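# Seat the orange-ringed plate on the block's pin

## Task

Put the plate with the orange ring down flat on the block so that it sits over the post and the block's pin goes through the plate's pin hole, which is the one of its five small holes that differs from the other four. The plate must stay seated on its own, with no gripper holding it there, and the robot must release it and move away at the end.

## Robot and tools

Robot: two arms, left_arm and right_arm, each ending in a parallel gripper. The fingers point along the gripper's own +z axis and close along its y axis. The reported end_effector_position lies between the finger pads when closed, roughly 2 cm short of the fingertips; closing pushes the tips about 10 mm further along +z.

Scene frame (used in the printed state): origin on the table top midway between the arms, +x out over the table, +z up, left_arm on the +y side. The arm names do not match left or right in the pictures. Printed hand positions can be slightly wrong, worse at long reach.

The row: every movement command is one list of 14 numbers, each in [-1, 1]: dx, dy, dz, rx, ry, rz, opening for left_arm, then those seven again for right_arm. Always send all 14, even if one arm should stay put. dx to rz are an offset, not a pose: they are expressed in that gripper's own axes and counted from the gripper pose shown in the most recent result that reports it (before any such result in the scene, and for any later call inside the same reply, from where the gripper is when the action begins). Scale: 1.0 equals 0.6 m of travel or 180 degrees of turn; rx, ry, rz form a single rotation vector. Opening is absolute, not an offset: +1 is fully open (0.084 m), -1 fully closed. Sending all-zero offsets is not a pause; it pulls the arm back to the reference pose.

Tools:
- execute_actions {actions, pictures}. actions holds at most one item. Empty list: just report the current state. An item with rows (1 to 15 rows) and optional steps (up to 15, default 15): each row drives one 1/30 s control step, the final row repeating if steps exceed rows; each row is measured from the same reference pose, not from the row before. An item with only steps (up to 300) is a wait that counts from the previous result, thinking time included. pictures true/false chooses whether camera images come back.
- move {target, speed}: target is one 14-number row as above (offsets from the last reported pose). Each gripper travels in a straight line to its target; both arms finish together, within 0.5 to 10 s (cut off at 10 s). speed is the path's top speed in m/s, 0.002 to 0.5, default 0.25; rotation is capped at twice that in rad/s. Opening is applied when the move starts. The paths ignore obstacles and the other arm. The result adds a move: line with the ending (done, off_target, moving, held, fault) and any limits (paced = the sent pose was clipped; held = a safety check blocked some steps, after which the arm may jump faster than speed), plus each gripper's distance from its target.
- wait {seconds}: 0 to 10 s with nothing new sent.
- zoom_image {camera, region}: enlarged crop of the latest image from cam_head_left, cam_head_right, cam_left_wrist or cam_right_wrist; region is [x0, y0, x1, y1] in pixels from the top-left, at most 504 by 504. All images are 672x504.
- finished_scene {scene}: closes the current scene (give its number) irreversibly and reports whether the goal was met; it must still hold then.

Results: a state line per arm with position (m), quaternion wxyz, and linear/angular velocity; grip_measured is the actual finger opening on the command scale. A Hand target line shows where the controller is currently driving each gripper. pose unreachable means the clearance check altered or blocked what went to the named arm; HELD marks steps where your row was partly or fully withheld. MOTOR HOT warns from 65 °C; at 80 °C an OVER-TEMPERATURE FAULT brakes that arm until it cools.

Motion limits: each step the commanded pose is clipped to within 70 mm and 16 degrees of the measured pose, so large offsets may need several actions; after an action the arm only continues to its last clipped pose, so read the result and send the remainder. Position takes priority over orientation when both cannot be met. Joints move at most 3.14 rad/s. Joint ranges (rad): waist -6.283 to 6.283, shoulder -2.059 to 2.094, elbow -3.927 to 0.192, forearm roll -6.283 to 6.283, wrist pitch -1.693 to 3.142, wrist roll -6.283 to 6.283. Load limits (N m): waist and shoulder 44.5, elbow and forearm roll 26.7, wrist pitch and wrist roll 17.8, including carried weight; reaching one triggers a torque fault that backs the joint off and freezes the arm for 10 s.

Gripping: to hold something, command an opening well under grip_measured; the bigger the gap, the harder the squeeze (about 24 N per pad max). Re-sending the measured value gives only a light hold that may let wide parts slip. Closing fast can over-squeeze.

Cautions: occasional brief tugs on a held part or pushes on loose items may occur, so grip firmly. Never let anything leave the table. Keep the arms from colliding or pressing each other. Approach contacts slowly and do not aim far past the contact point, since both raise the force. Avoid drops, slams and hard shoves. After seating the plate, open the gripper and lift clear so the plate rests on its own.

Each tool is called after ">>>" as a command line: name --argument value for each argument, lists and objects as JSON in quotes; but a table of rows of numbers goes row by row, as --pt "numbers of a row", without its own name.

## Session

>>> execute_actions --actions '[]'

Scene clock: 0.00 s of 5100.00 s.
left_arm: end_effector_position=(+0.2697, +0.1118, +0.2510) grip_measured=+1.00 end_effector_quat_wxyz=(-0.346, +0.479, +0.778, +0.214) end_effector_velocity=(+0.001, +0.000, +0.000) end_effector_angular_velocity=(-0.000, -0.002, +0.001) | right_arm: end_effector_position=(+0.0602, -0.5967, +0.3296) grip_measured=+1.00 end_effector_quat_wxyz=(+0.714, -0.577, +0.391, +0.066) end_effector_velocity=(+0.001, -0.000, +0.000) end_effector_angular_velocity=(-0.001, -0.003, -0.002)
Joint positions: left_arm=[-0.769  0.388 -1.634  0.173  2.067 -2.924  0.084] | right_arm=[-1.808  0.077 -0.981  0.348  2.474 -0.61   0.084]
Joint velocities: left_arm=[ 0.001 -0.    -0.     0.001 -0.001 -0.001  0.   ] | right_arm=[ 0.     0.    -0.     0.003  0.001 -0.    -0.   ]
Hand target (left_arm): +0.270, +0.112, +0.251; -0.346, +0.479, +0.778, +0.214
Hand target (right_arm): +0.060, -0.597, +0.330; +0.714, -0.577, +0.391, +0.066

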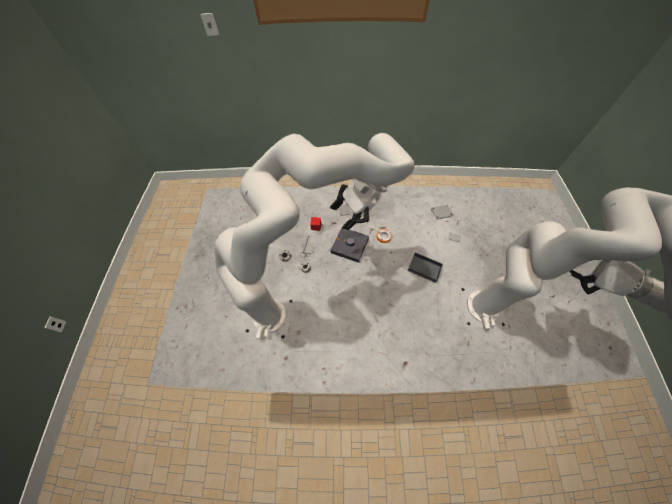

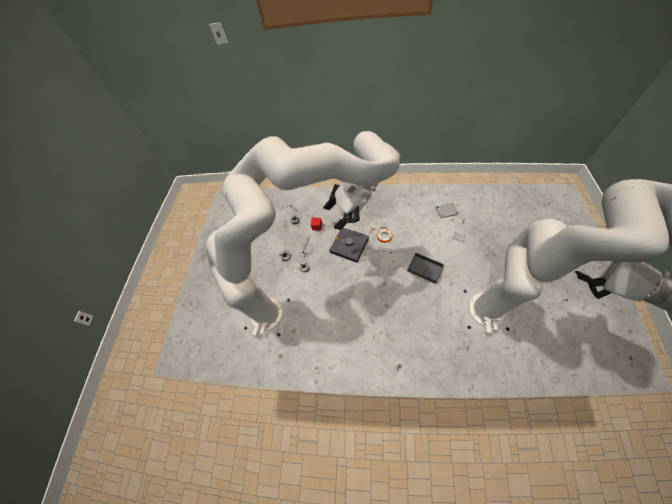

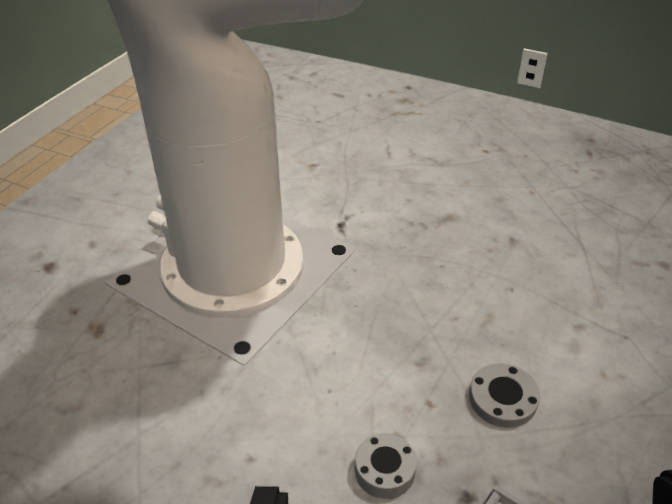

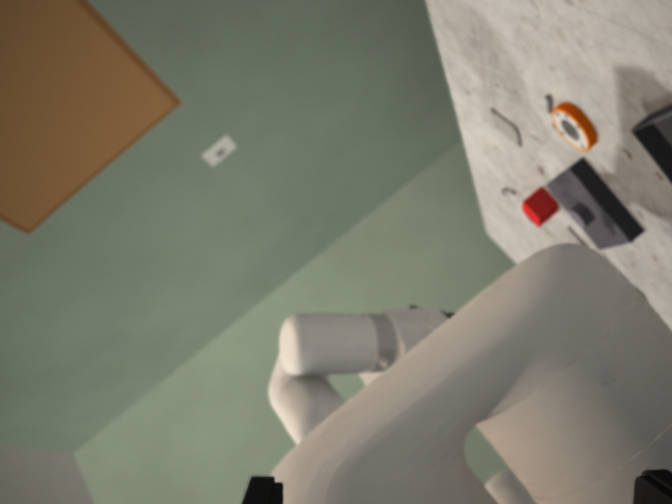

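>>> zoom_image --camera "cam_head_left" --region '[270, 190, 470, 340]'

Region (270, 190, 470, 340) of cam_head_left's 672x504 image, scaled by 2.520, with more detail than that image has; it fills the top 378 rows of this view, and the rest is white.

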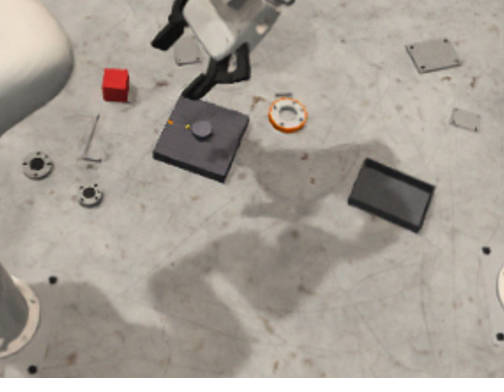

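>>> move --target '[0.004,-0.136,-0.118,-0.269,-0.166,0.604,1,0,0,0,0,0,0,1]' --speed 0.3

Scene clock: 24.47 s of 5100.00 s.
left_arm: end_effector_position=(+0.2196, +0.0295, +0.2993) grip_measured=+1.00 end_effector_quat_wxyz=(-0.001, +1.000, -0.000, +0.002) end_effector_velocity=(-0.000, -0.001, +0.001) end_effector_angular_velocity=(-0.005, +0.002, -0.009) | right_arm: end_effector_position=(+0.0602, -0.5967, +0.3296) grip_measured=+1.00 end_effector_quat_wxyz=(+0.714, -0.577, +0.391, +0.066) end_effector_velocity=(-0.000, -0.000, +0.000) end_effector_angular_velocity=(-0.001, -0.001, -0.001)
Joint positions: left_arm=[-0.884 -0.24  -1.093  0.005  1.332 -1.018  0.084] | right_arm=[-1.808  0.077 -0.981  0.348  2.474 -0.61   0.084]
Joint velocities: left_arm=[ 0.001 -0.002 -0.    -0.004 -0.002  0.011 -0.   ] | right_arm=[-0.001 -0.    -0.     0.     0.    -0.     0.   ]
Hand target (left_arm): +0.220, +0.030, +0.299; -0.001, +1.000, -0.001, +0.002
Hand target (right_arm): +0.060, -0.597, +0.330; +0.714, -0.577, +0.391, +0.066
Off the commanded pose (left_arm): 0.001 m, 0 deg.
Off the commanded pose (right_arm): 0.000 m, 0 deg.
After step 90, 17.40 s passed at rest.
move: done

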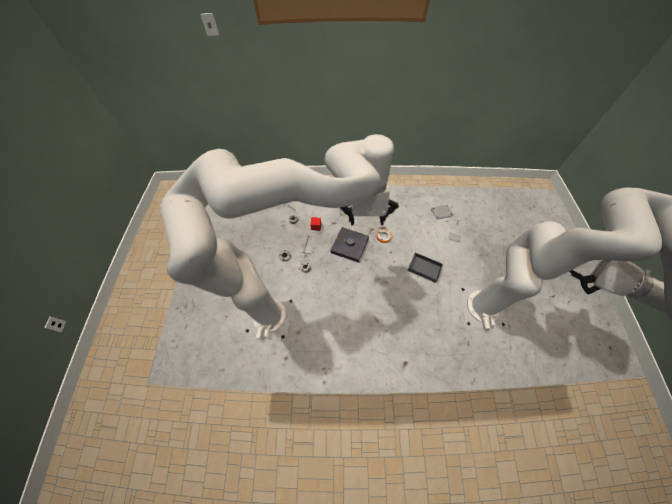

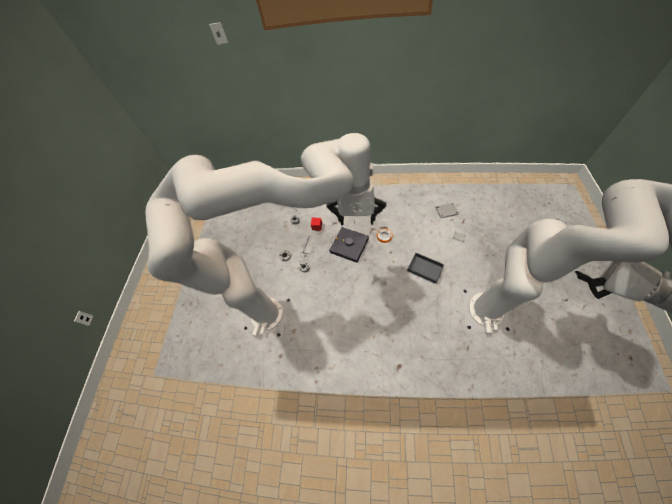

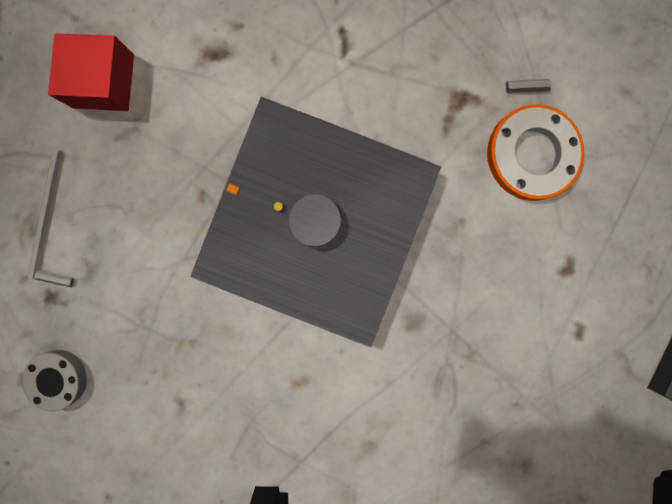

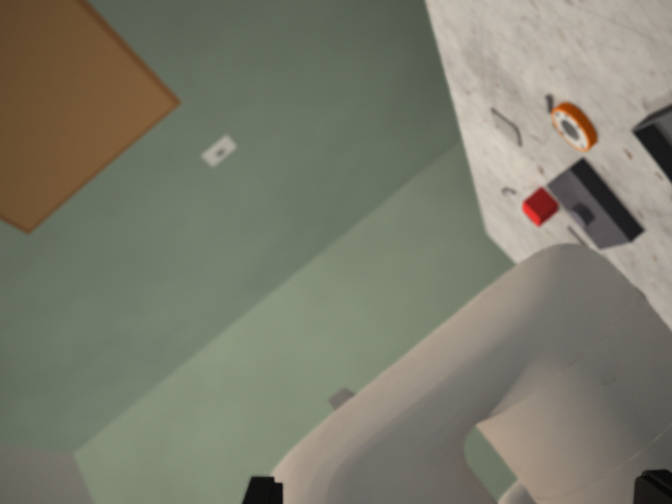

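>>> move --target '[0.134,0.169,0.249,0,0,0,1,0,0,0,0,0,0,1]' --speed 0.3

Scene clock: 50.77 s of 5100.00 s.
left_arm: end_effector_position=(+0.3011, -0.0714, +0.1509) grip_measured=+1.00 end_effector_quat_wxyz=(-0.001, +1.000, -0.000, +0.003) end_effector_velocity=(+0.001, -0.001, -0.003) end_effector_angular_velocity=(+0.002, +0.000, -0.002) | right_arm: end_effector_position=(+0.0602, -0.5967, +0.3296) grip_measured=+1.00 end_effector_quat_wxyz=(+0.714, -0.577, +0.391, +0.066) end_effector_velocity=(+0.000, -0.000, +0.000) end_effector_angular_velocity=(-0.000, -0.001, +0.001)
Joint positions: left_arm=[-0.853  0.297 -1.293  0.006  0.995 -0.99   0.084] | right_arm=[-1.808  0.077 -0.981  0.348  2.474 -0.61   0.084]
Joint velocities: left_arm=[-0.001  0.009 -0.006  0.001 -0.002  0.001  0.   ] | right_arm=[ 0.001  0.    -0.     0.     0.    -0.     0.   ]
Hand target (left_arm): +0.301, -0.071, +0.150; -0.001, +1.000, -0.000, +0.002
Hand target (right_arm): +0.060, -0.597, +0.330; +0.714, -0.577, +0.391, +0.066
Off the commanded pose (left_arm): 0.001 m, 0 deg.
Off the commanded pose (right_arm): 0.000 m, 0 deg.
After step 90, 22.03 s passed at rest.
move: done

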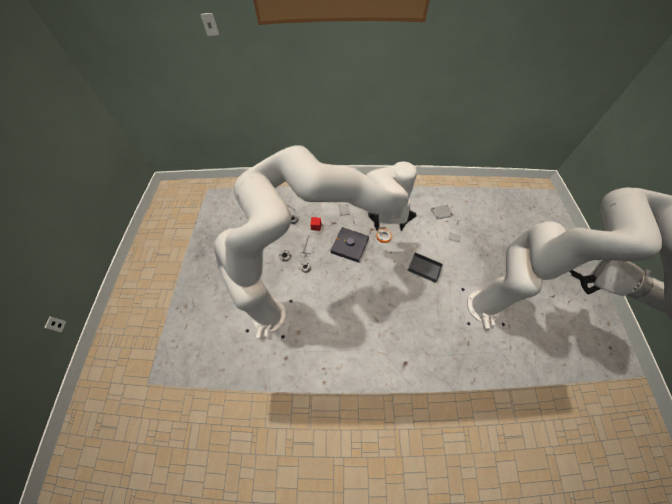

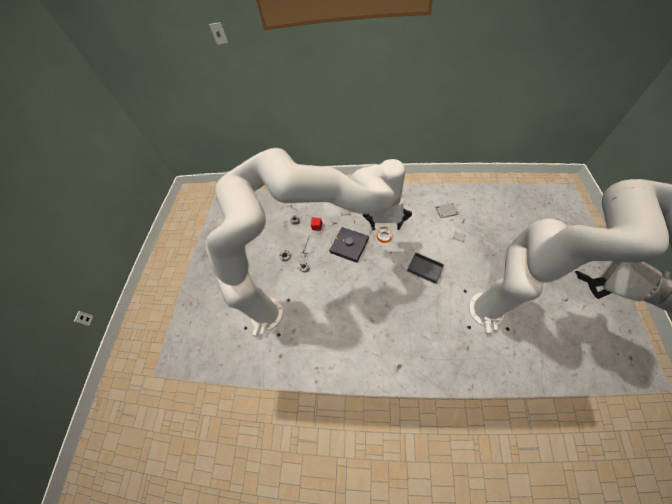

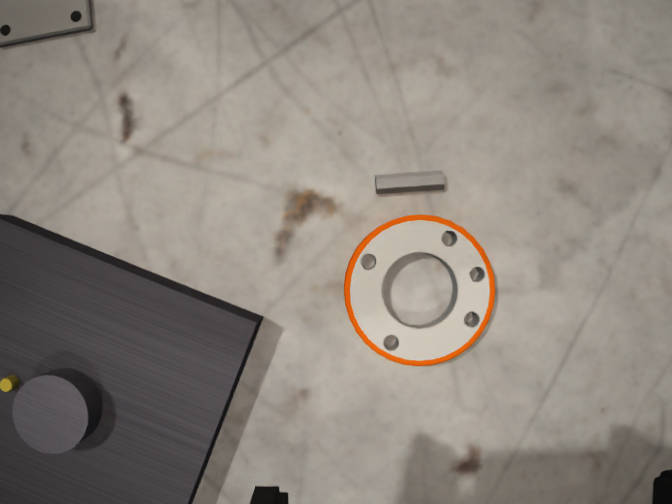

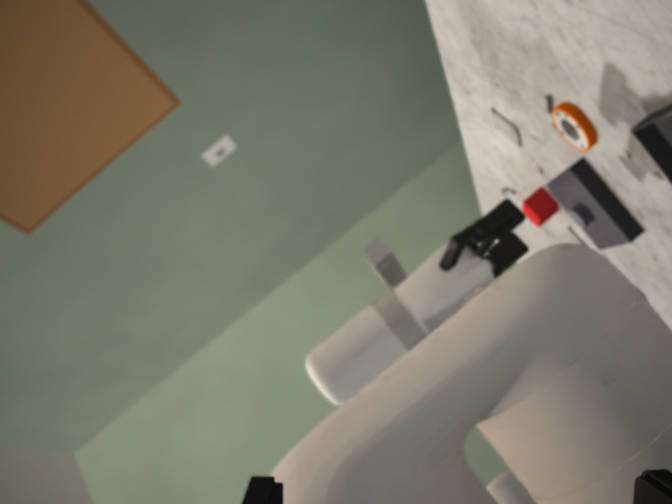

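>>> move --target '[0,0,0,0,0,0.1667,1,0,0,0,0,0,0,1]' --speed 0.3

Scene clock: 63.87 s of 5100.00 s.
left_arm: end_effector_position=(+0.3011, -0.0714, +0.1509) grip_measured=+1.00 end_effector_quat_wxyz=(-0.001, +0.966, -0.259, +0.002) end_effector_velocity=(-0.000, -0.001, +0.001) end_effector_angular_velocity=(-0.004, +0.001, -0.011) | right_arm: end_effector_position=(+0.0602, -0.5967, +0.3296) grip_measured=+1.00 end_effector_quat_wxyz=(+0.714, -0.577, +0.391, +0.066) end_effector_velocity=(+0.000, -0.000, -0.000) end_effector_angular_velocity=(-0.002, -0.001, +0.001)
Joint positions: left_arm=[-0.854  0.297 -1.293  0.006  0.995 -0.467  0.084] | right_arm=[-1.808  0.077 -0.981  0.348  2.474 -0.61   0.084]
Joint velocities: left_arm=[-0.001 -0.002 -0.001 -0.004 -0.     0.012  0.   ] | right_arm=[ 0.001 -0.    -0.     0.001 -0.001 -0.001  0.   ]
Hand target (left_arm): +0.301, -0.071, +0.151; -0.001, +0.966, -0.259, +0.002
Hand target (right_arm): +0.060, -0.597, +0.330; +0.714, -0.577, +0.391, +0.066
Off the commanded pose (left_arm): 0.000 m, 0 deg.
Off the commanded pose (right_arm): 0.000 m, 0 deg.
After step 90, 8.77 s passed at rest.
move: done

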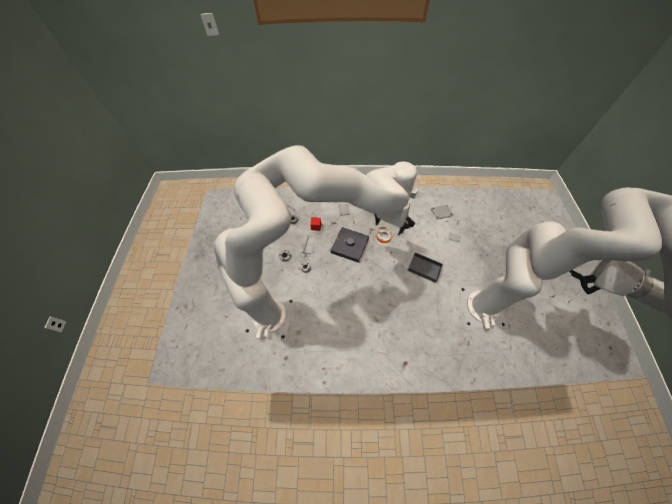

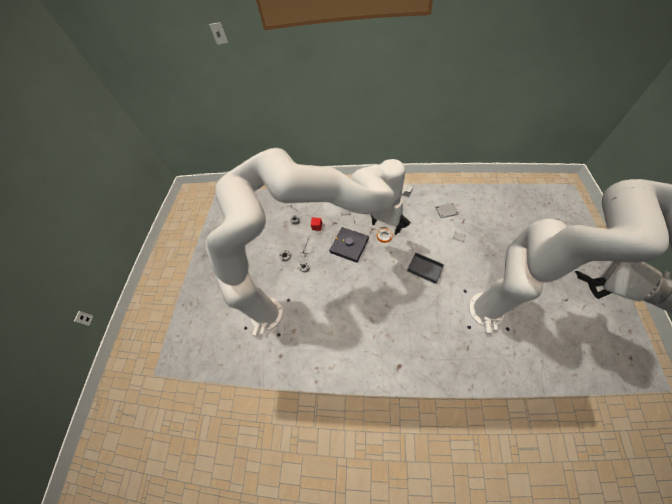

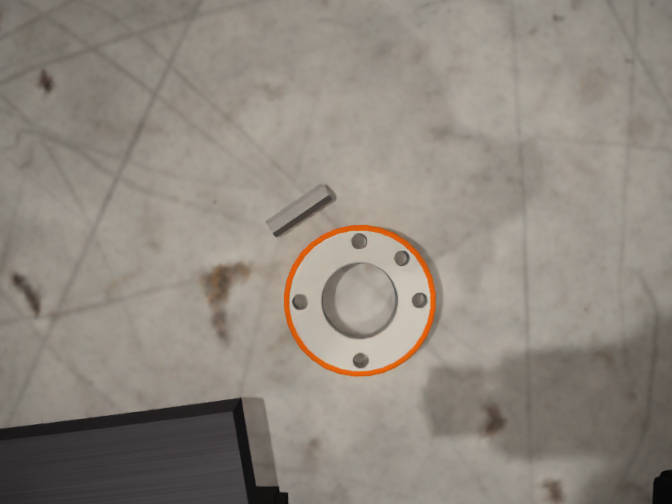

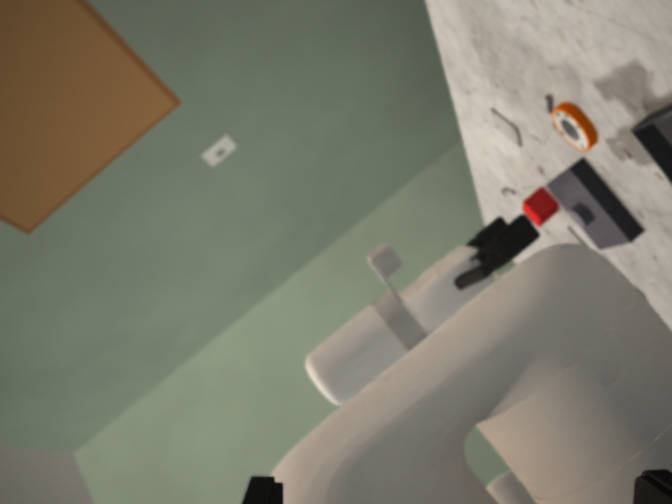

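>>> move --target '[0.0757,-0.0345,0.168,0,0,0,1,0,0,0,0,0,0,1]' --speed 0.2

Scene clock: 73.67 s of 5100.00 s.
left_arm: end_effector_position=(+0.3514, -0.0762, +0.0512) grip_measured=+1.00 end_effector_quat_wxyz=(-0.001, +0.966, -0.259, +0.003) end_effector_velocity=(-0.001, +0.003, -0.006) end_effector_angular_velocity=(+0.009, +0.008, +0.001) | right_arm: end_effector_position=(+0.0602, -0.5967, +0.3296) grip_measured=+1.00 end_effector_quat_wxyz=(+0.714, -0.577, +0.391, +0.066) end_effector_velocity=(-0.000, +0.000, +0.000) end_effector_angular_velocity=(+0.001, +0.001, +0.001)
Joint positions: left_arm=[-0.785  0.552 -1.366  0.007  0.811 -0.4    0.084] | right_arm=[-1.808  0.077 -0.981  0.348  2.474 -0.61   0.084]
Joint velocities: left_arm=[ 0.002  0.01   0.001 -0.001  0.     0.002 -0.   ] | right_arm=[ 0.    -0.     0.    -0.001  0.001  0.    -0.   ]
Hand target (left_arm): +0.351, -0.076, +0.051; -0.001, +0.966, -0.259, +0.002
Hand target (right_arm): +0.060, -0.597, +0.330; +0.714, -0.577, +0.391, +0.066
Off the commanded pose (left_arm): 0.001 m, 0 deg.
Off the commanded pose (right_arm): 0.000 m, 0 deg.
After step 90, 5.73 s passed at rest.
move: done

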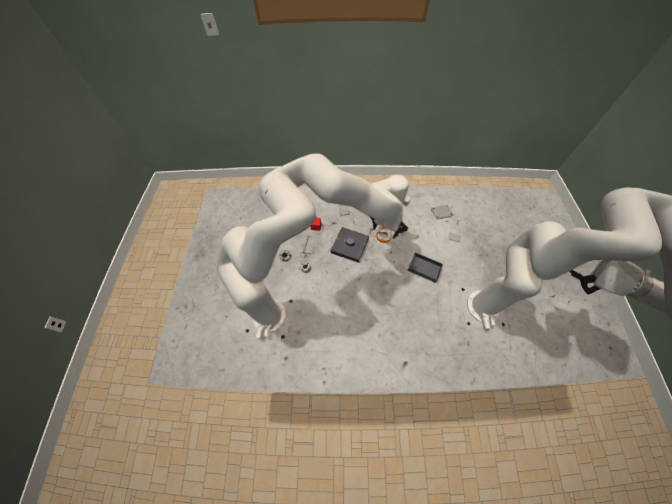

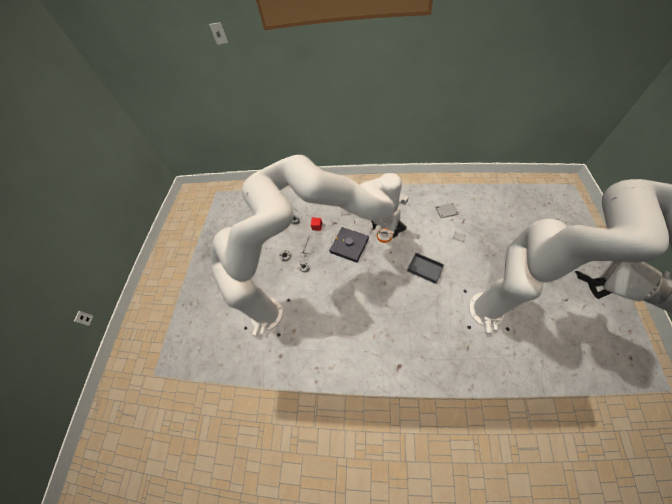

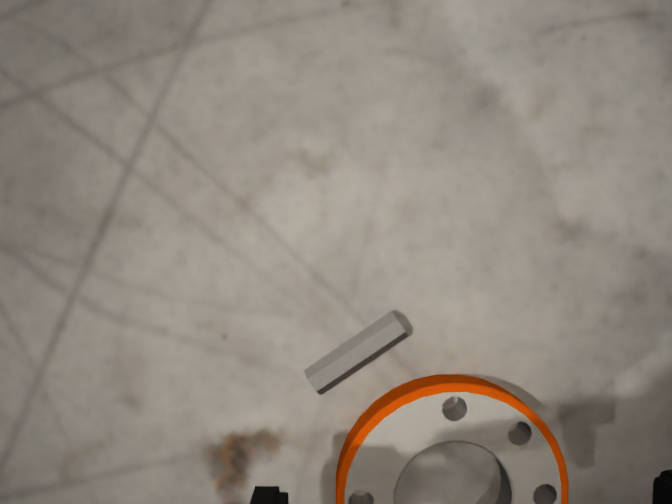

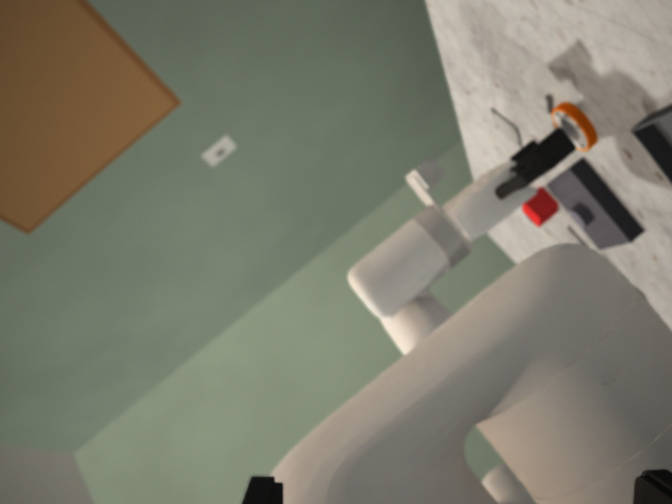

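>>> move --target '[-0.001,0.002,0.05,0,0,0,1,0,0,0,0,0,0,1]' --speed 0.05

Scene clock: 80.63 s of 5100.00 s.
left_arm: end_effector_position=(+0.3506, -0.0770, +0.0216) grip_measured=+1.00 end_effector_quat_wxyz=(-0.001, +0.966, -0.259, +0.003) end_effector_velocity=(+0.001, -0.002, -0.000) end_effector_angular_velocity=(-0.005, -0.004, -0.001) | right_arm: end_effector_position=(+0.0602, -0.5967, +0.3296) grip_measured=+1.00 end_effector_quat_wxyz=(+0.714, -0.577, +0.391, +0.066) end_effector_velocity=(+0.000, +0.000, -0.000) end_effector_angular_velocity=(-0.000, +0.001, +0.001)
Joint positions: left_arm=[-0.787  0.608 -1.36   0.007  0.749 -0.402  0.084] | right_arm=[-1.808  0.077 -0.981  0.348  2.474 -0.61   0.084]
Joint velocities: left_arm=[-0.001  0.003 -0.003 -0.    -0.007  0.    -0.   ] | right_arm=[ 0.001 -0.    -0.    -0.001 -0.     0.001  0.   ]
Hand target (left_arm): +0.350, -0.077, +0.021; -0.001, +0.966, -0.259, +0.003
Hand target (right_arm): +0.060, -0.597, +0.330; +0.714, -0.577, +0.391, +0.066
Off the commanded pose (left_arm): 0.000 m, 0 deg.
Off the commanded pose (right_arm): 0.000 m, 0 deg.
After step 90, 3.07 s passed at rest.
move: done

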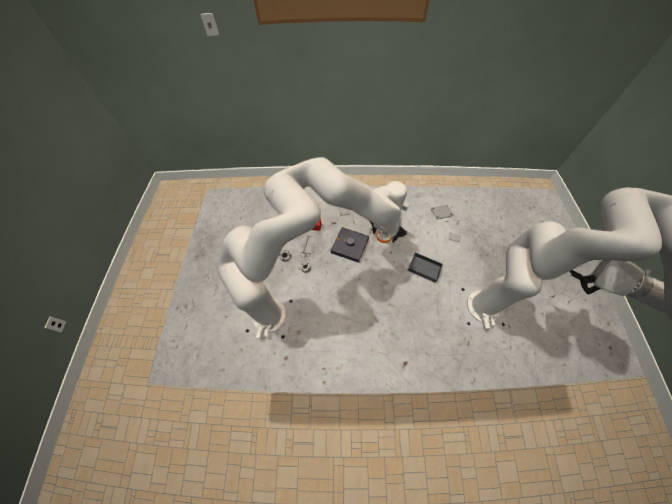

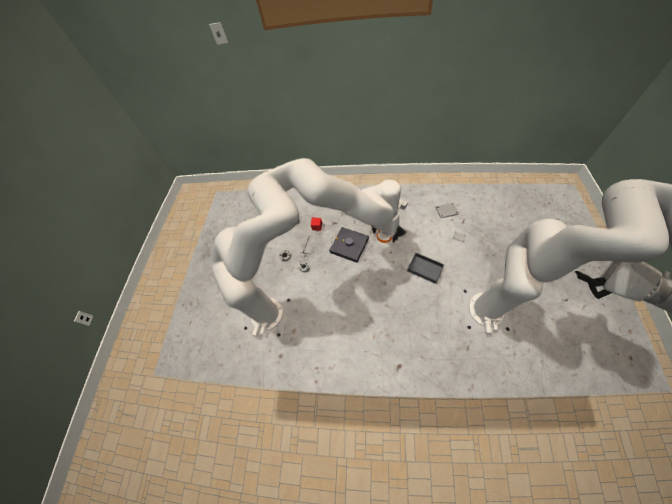

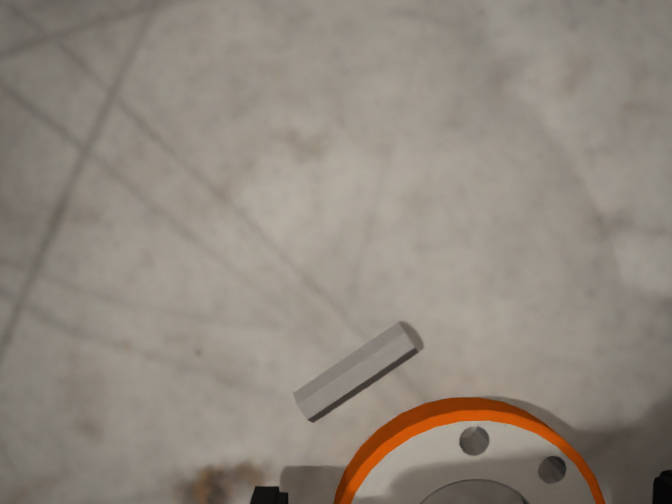

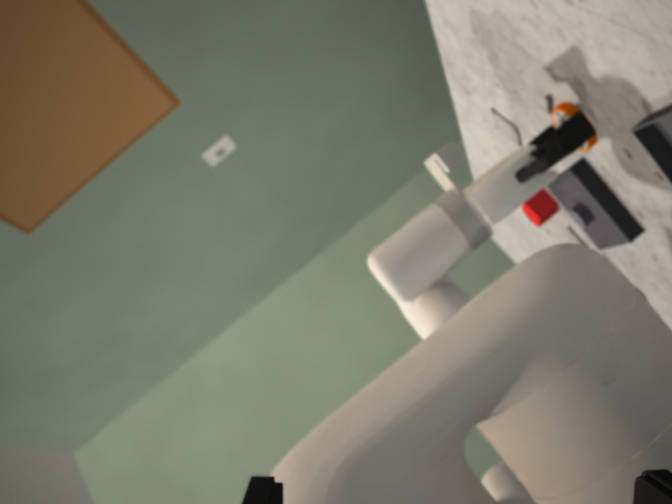

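>>> zoom_image --camera "cam_head_right" --region '[340, 200, 440, 260]'

>>> zoom_image --camera "cam_right_wrist" --region '[500, 80, 620, 190]'

Region (340, 200, 440, 260) of cam_head_right's 672x504 image, scaled by 5.040, with more detail than that image has; it fills the top 302 rows of this view, and the rest is white.

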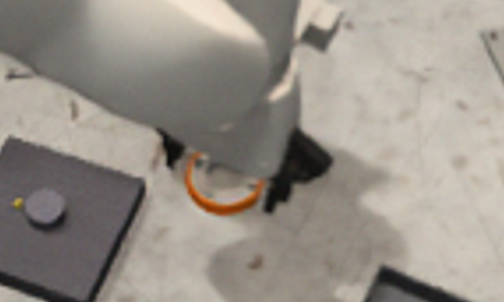

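Region (500, 80, 620, 190) of cam_right_wrist's 672x504 image, scaled by 4.200, with more detail than that image has; it fills the top 462 rows of this view, and the rest is white.

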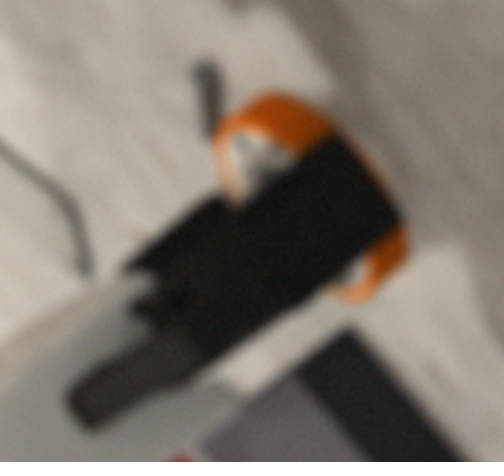

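>>> move --target '[0,0,0.01,0,0,0,1,0,0,0,0,0,0,1]' --speed 0.02

>>> move --target '[0,0,0,0,0,0,0.0,0,0,0,0,0,0,1]' --speed 0.02

Scene clock: 86.03 s of 5100.00 s.
left_arm: end_effector_position=(+0.3506, -0.0770, +0.0157) grip_measured=+1.00 end_effector_quat_wxyz=(-0.001, +0.966, -0.259, +0.003) end_effector_velocity=(+0.001, -0.001, +0.001) end_effector_angular_velocity=(-0.005, -0.004, +0.001) | right_arm: end_effector_position=(+0.0602, -0.5967, +0.3296) grip_measured=+1.00 end_effector_quat_wxyz=(+0.714, -0.577, +0.391, +0.066) end_effector_velocity=(-0.000, +0.000, -0.000) end_effector_angular_velocity=(+0.000, +0.003, +0.003)
Joint positions: left_arm=[-0.787  0.62  -1.36   0.008  0.737 -0.402  0.084] | right_arm=[-1.808  0.077 -0.981  0.348  2.474 -0.61   0.084]
Joint velocities: left_arm=[ 0.     0.    -0.002  0.    -0.003 -0.001 -0.   ] | right_arm=[ 0.001  0.    -0.    -0.003 -0.     0.001  0.   ]
Hand target (left_arm): +0.351, -0.077, +0.016; -0.001, +0.966, -0.259, +0.003
Hand target (right_arm): +0.060, -0.597, +0.330; +0.714, -0.577, +0.391, +0.066
Off the commanded pose (left_arm): 0.000 m, 0 deg.
Off the commanded pose (right_arm): 0.000 m, 0 deg.
After step 90, 1.70 s passed at rest.
move: done

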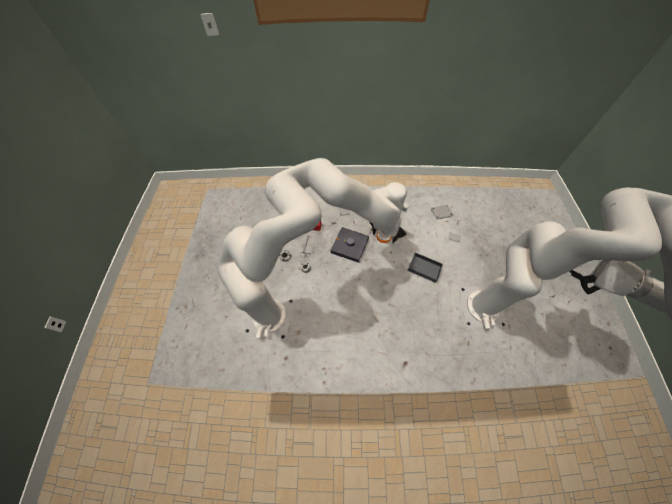

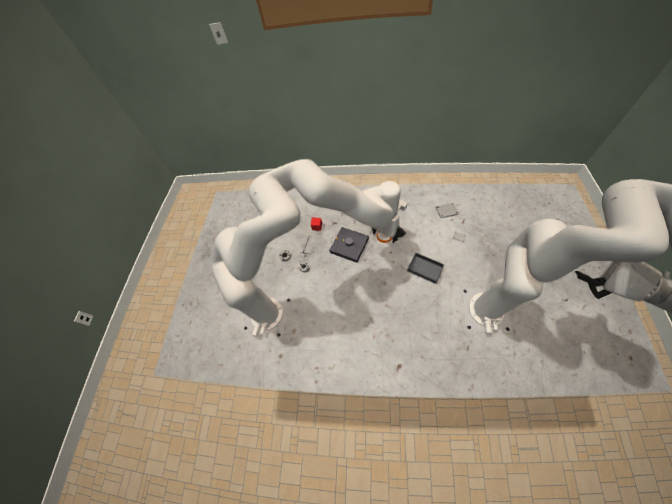

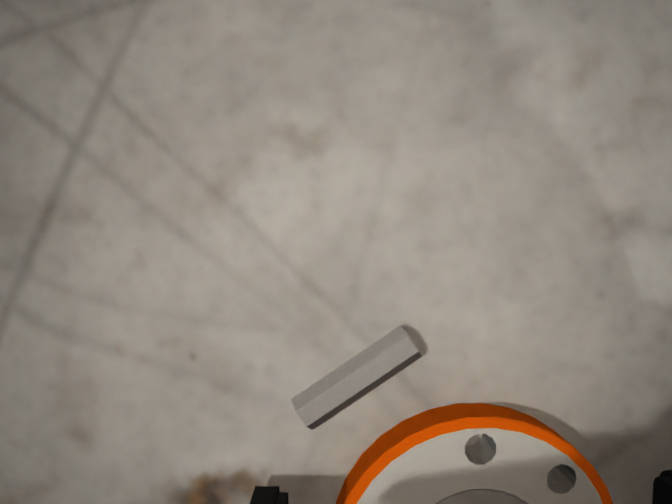

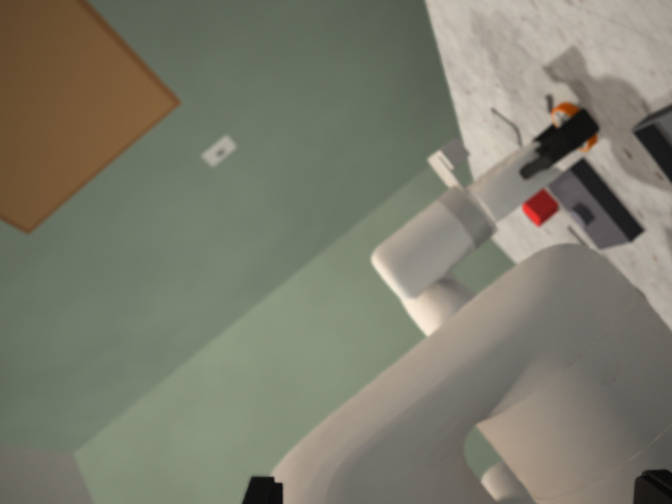

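Scene clock: 86.53 s of 5100.00 s.
left_arm: end_effector_position=(+0.3515, -0.0783, +0.0175) grip_measured=+0.45 end_effector_quat_wxyz=(+0.001, +0.966, -0.259, +0.005) end_effector_velocity=(+0.000, +0.001, -0.000) end_effector_angular_velocity=(+0.003, +0.001, +0.001) | right_arm: end_effector_position=(+0.0602, -0.5967, +0.3296) grip_measured=+1.00 end_effector_quat_wxyz=(+0.714, -0.577, +0.391, +0.066) end_effector_velocity=(-0.001, +0.000, -0.000) end_effector_angular_velocity=(-0.001, +0.003, +0.001)
Joint positions: left_arm=[-0.787  0.618 -1.362  0.007  0.736 -0.402  0.063] | right_arm=[-1.808  0.077 -0.981  0.348  2.474 -0.61   0.084]
Joint velocities: left_arm=[ 0.001 -0.     0.002  0.002  0.001 -0.001  0.   ] | right_arm=[-0.    -0.    -0.    -0.003 -0.001  0.     0.   ]
Hand target (left_arm): +0.351, -0.077, +0.016; -0.001, +0.966, -0.259, +0.003
Hand target (right_arm): +0.060, -0.597, +0.330; +0.714, -0.577, +0.391, +0.066
Off the commanded pose (left_arm): 0.002 m, 0 deg.
Off the commanded pose (right_arm): 0.000 m, 0 deg.
move: done

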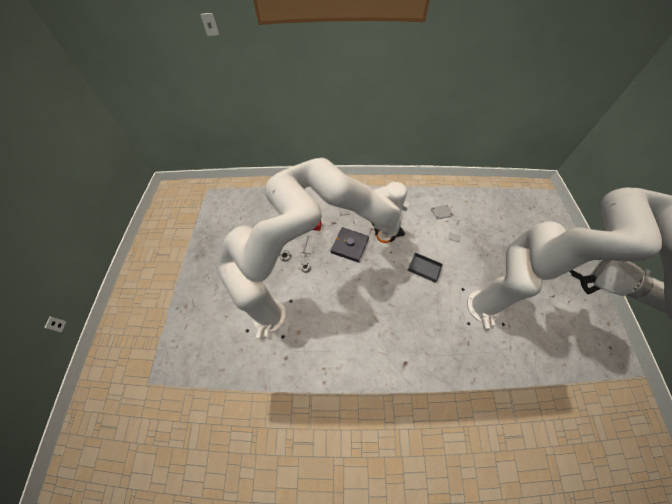

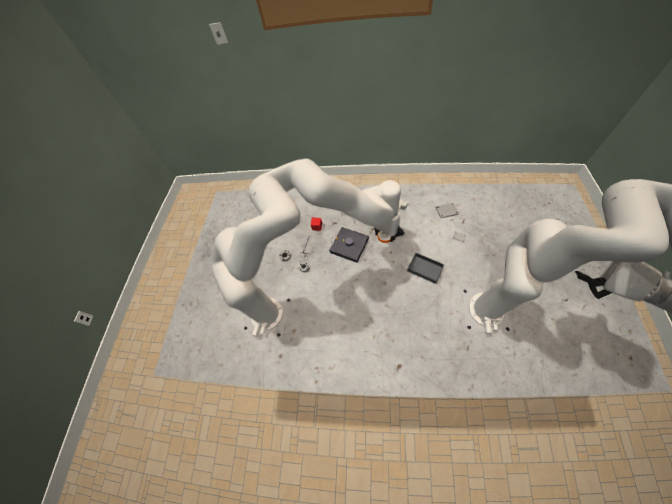

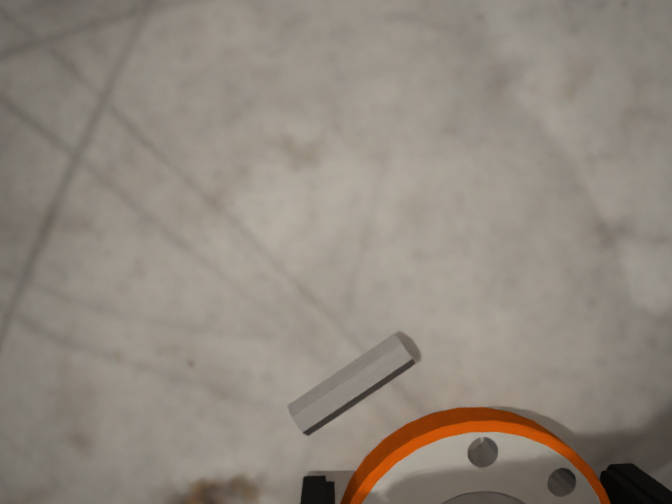

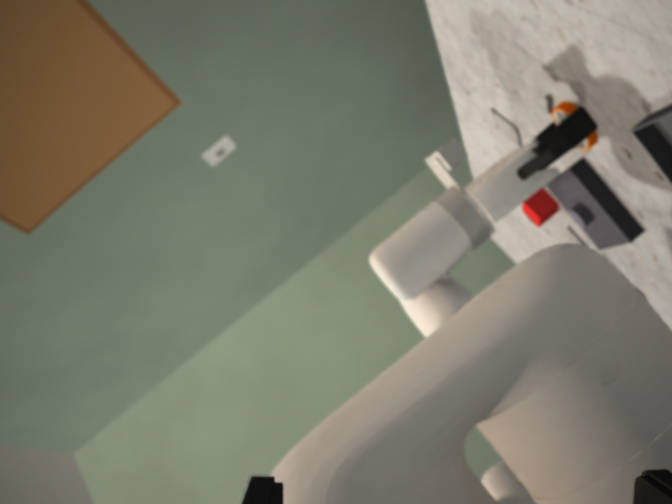

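>>> move --target '[0,0,-0.006,0,0,0,0.65,0,0,0,0,0,0,1]' --speed 0.02

>>> move --target '[0,0,0,0,0,0,-0.2,0,0,0,0,0,0,1]' --speed 0.02

Scene clock: 91.83 s of 5100.00 s.
left_arm: end_effector_position=(+0.3512, -0.0781, +0.0207) grip_measured=+0.65 end_effector_quat_wxyz=(+0.000, +0.966, -0.259, +0.004) end_effector_velocity=(+0.000, -0.001, +0.001) end_effector_angular_velocity=(-0.001, -0.002, -0.000) | right_arm: end_effector_position=(+0.0602, -0.5967, +0.3296) grip_measured=+1.00 end_effector_quat_wxyz=(+0.714, -0.577, +0.391, +0.066) end_effector_velocity=(-0.000, +0.000, +0.000) end_effector_angular_velocity=(+0.001, -0.000, +0.000)
Joint positions: left_arm=[-0.787  0.611 -1.362  0.007  0.743 -0.402  0.071] | right_arm=[-1.808  0.077 -0.981  0.348  2.474 -0.61   0.084]
Joint velocities: left_arm=[-0.    -0.001 -0.001  0.001 -0.    -0.    -0.   ] | right_arm=[-0.    -0.    -0.    -0.001  0.001 -0.    -0.   ]
Hand target (left_arm): +0.351, -0.078, +0.021; +0.001, +0.966, -0.259, +0.005
Hand target (right_arm): +0.060, -0.597, +0.330; +0.714, -0.577, +0.391, +0.066
Off the commanded pose (left_arm): 0.001 m, 0 deg.
Off the commanded pose (right_arm): 0.000 m, 0 deg.
After step 90, 1.30 s passed at rest.
move: done

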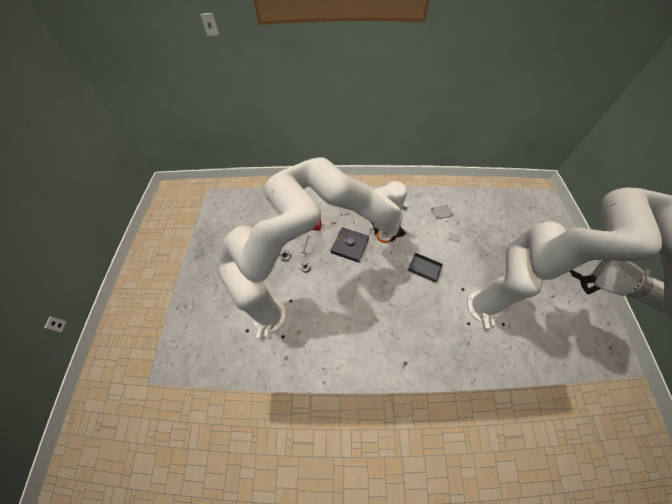

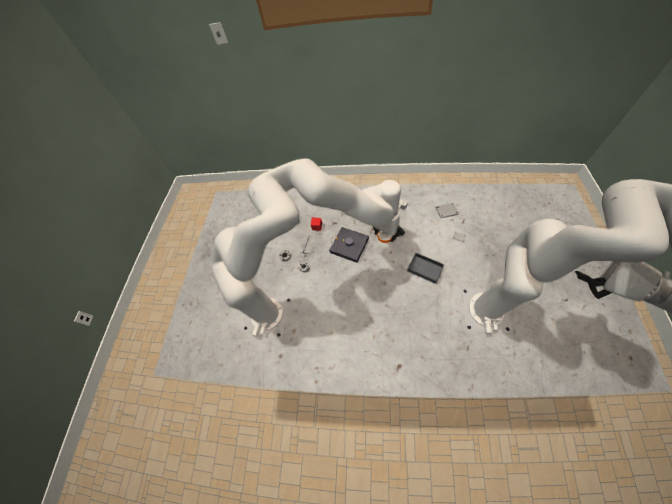

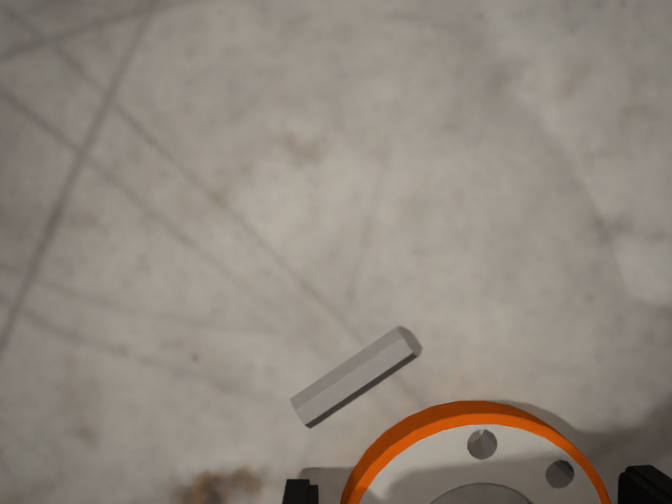

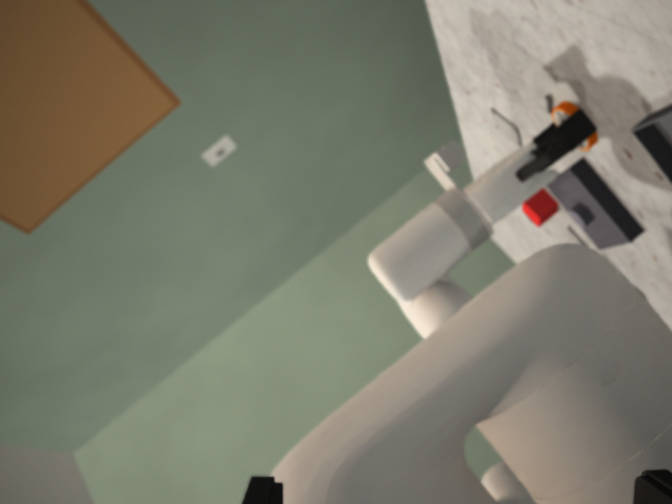

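Scene clock: 92.33 s of 5100.00 s.
left_arm: end_effector_position=(+0.3513, -0.0782, +0.0208) grip_measured=+0.45 end_effector_quat_wxyz=(+0.000, +0.966, -0.259, +0.004) end_effector_velocity=(+0.001, +0.001, -0.001) end_effector_angular_velocity=(+0.001, +0.001, +0.002) | right_arm: end_effector_position=(+0.0602, -0.5967, +0.3296) grip_measured=+1.00 end_effector_quat_wxyz=(+0.714, -0.577, +0.391, +0.066) end_effector_velocity=(-0.000, -0.000, -0.000) end_effector_angular_velocity=(-0.001, +0.002, +0.001)
Joint positions: left_arm=[-0.787  0.611 -1.362  0.007  0.743 -0.402  0.063] | right_arm=[-1.808  0.077 -0.981  0.348  2.474 -0.61   0.084]
Joint velocities: left_arm=[ 0.002  0.001 -0.001 -0.001  0.001  0.     0.   ] | right_arm=[ 0.     0.    -0.    -0.001 -0.001  0.     0.   ]
Hand target (left_arm): +0.351, -0.078, +0.021; +0.000, +0.966, -0.259, +0.004
Hand target (right_arm): +0.060, -0.597, +0.330; +0.714, -0.577, +0.391, +0.066
Off the commanded pose (left_arm): 0.000 m, 0 deg.
Off the commanded pose (right_arm): 0.000 m, 0 deg.
move: done

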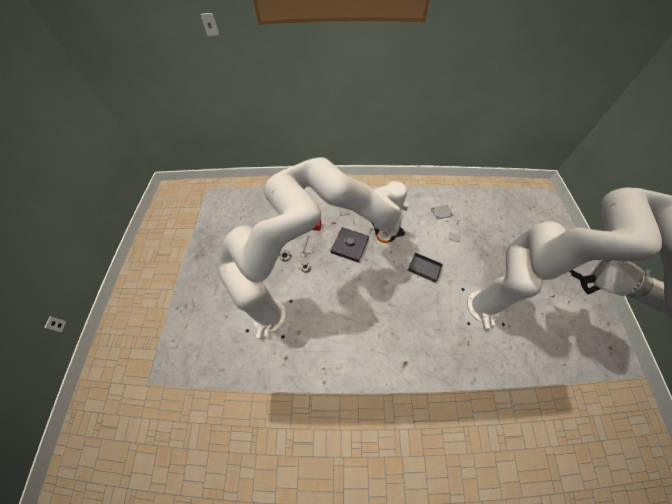

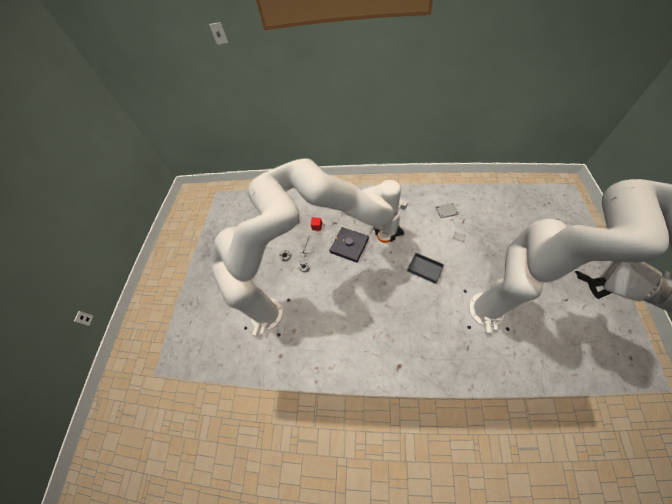

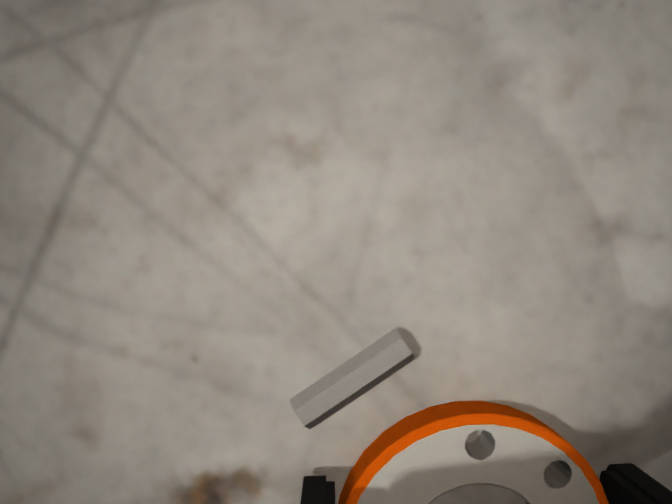

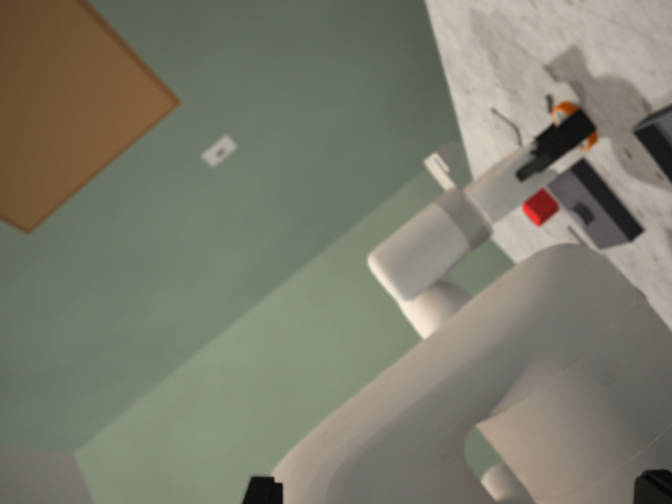

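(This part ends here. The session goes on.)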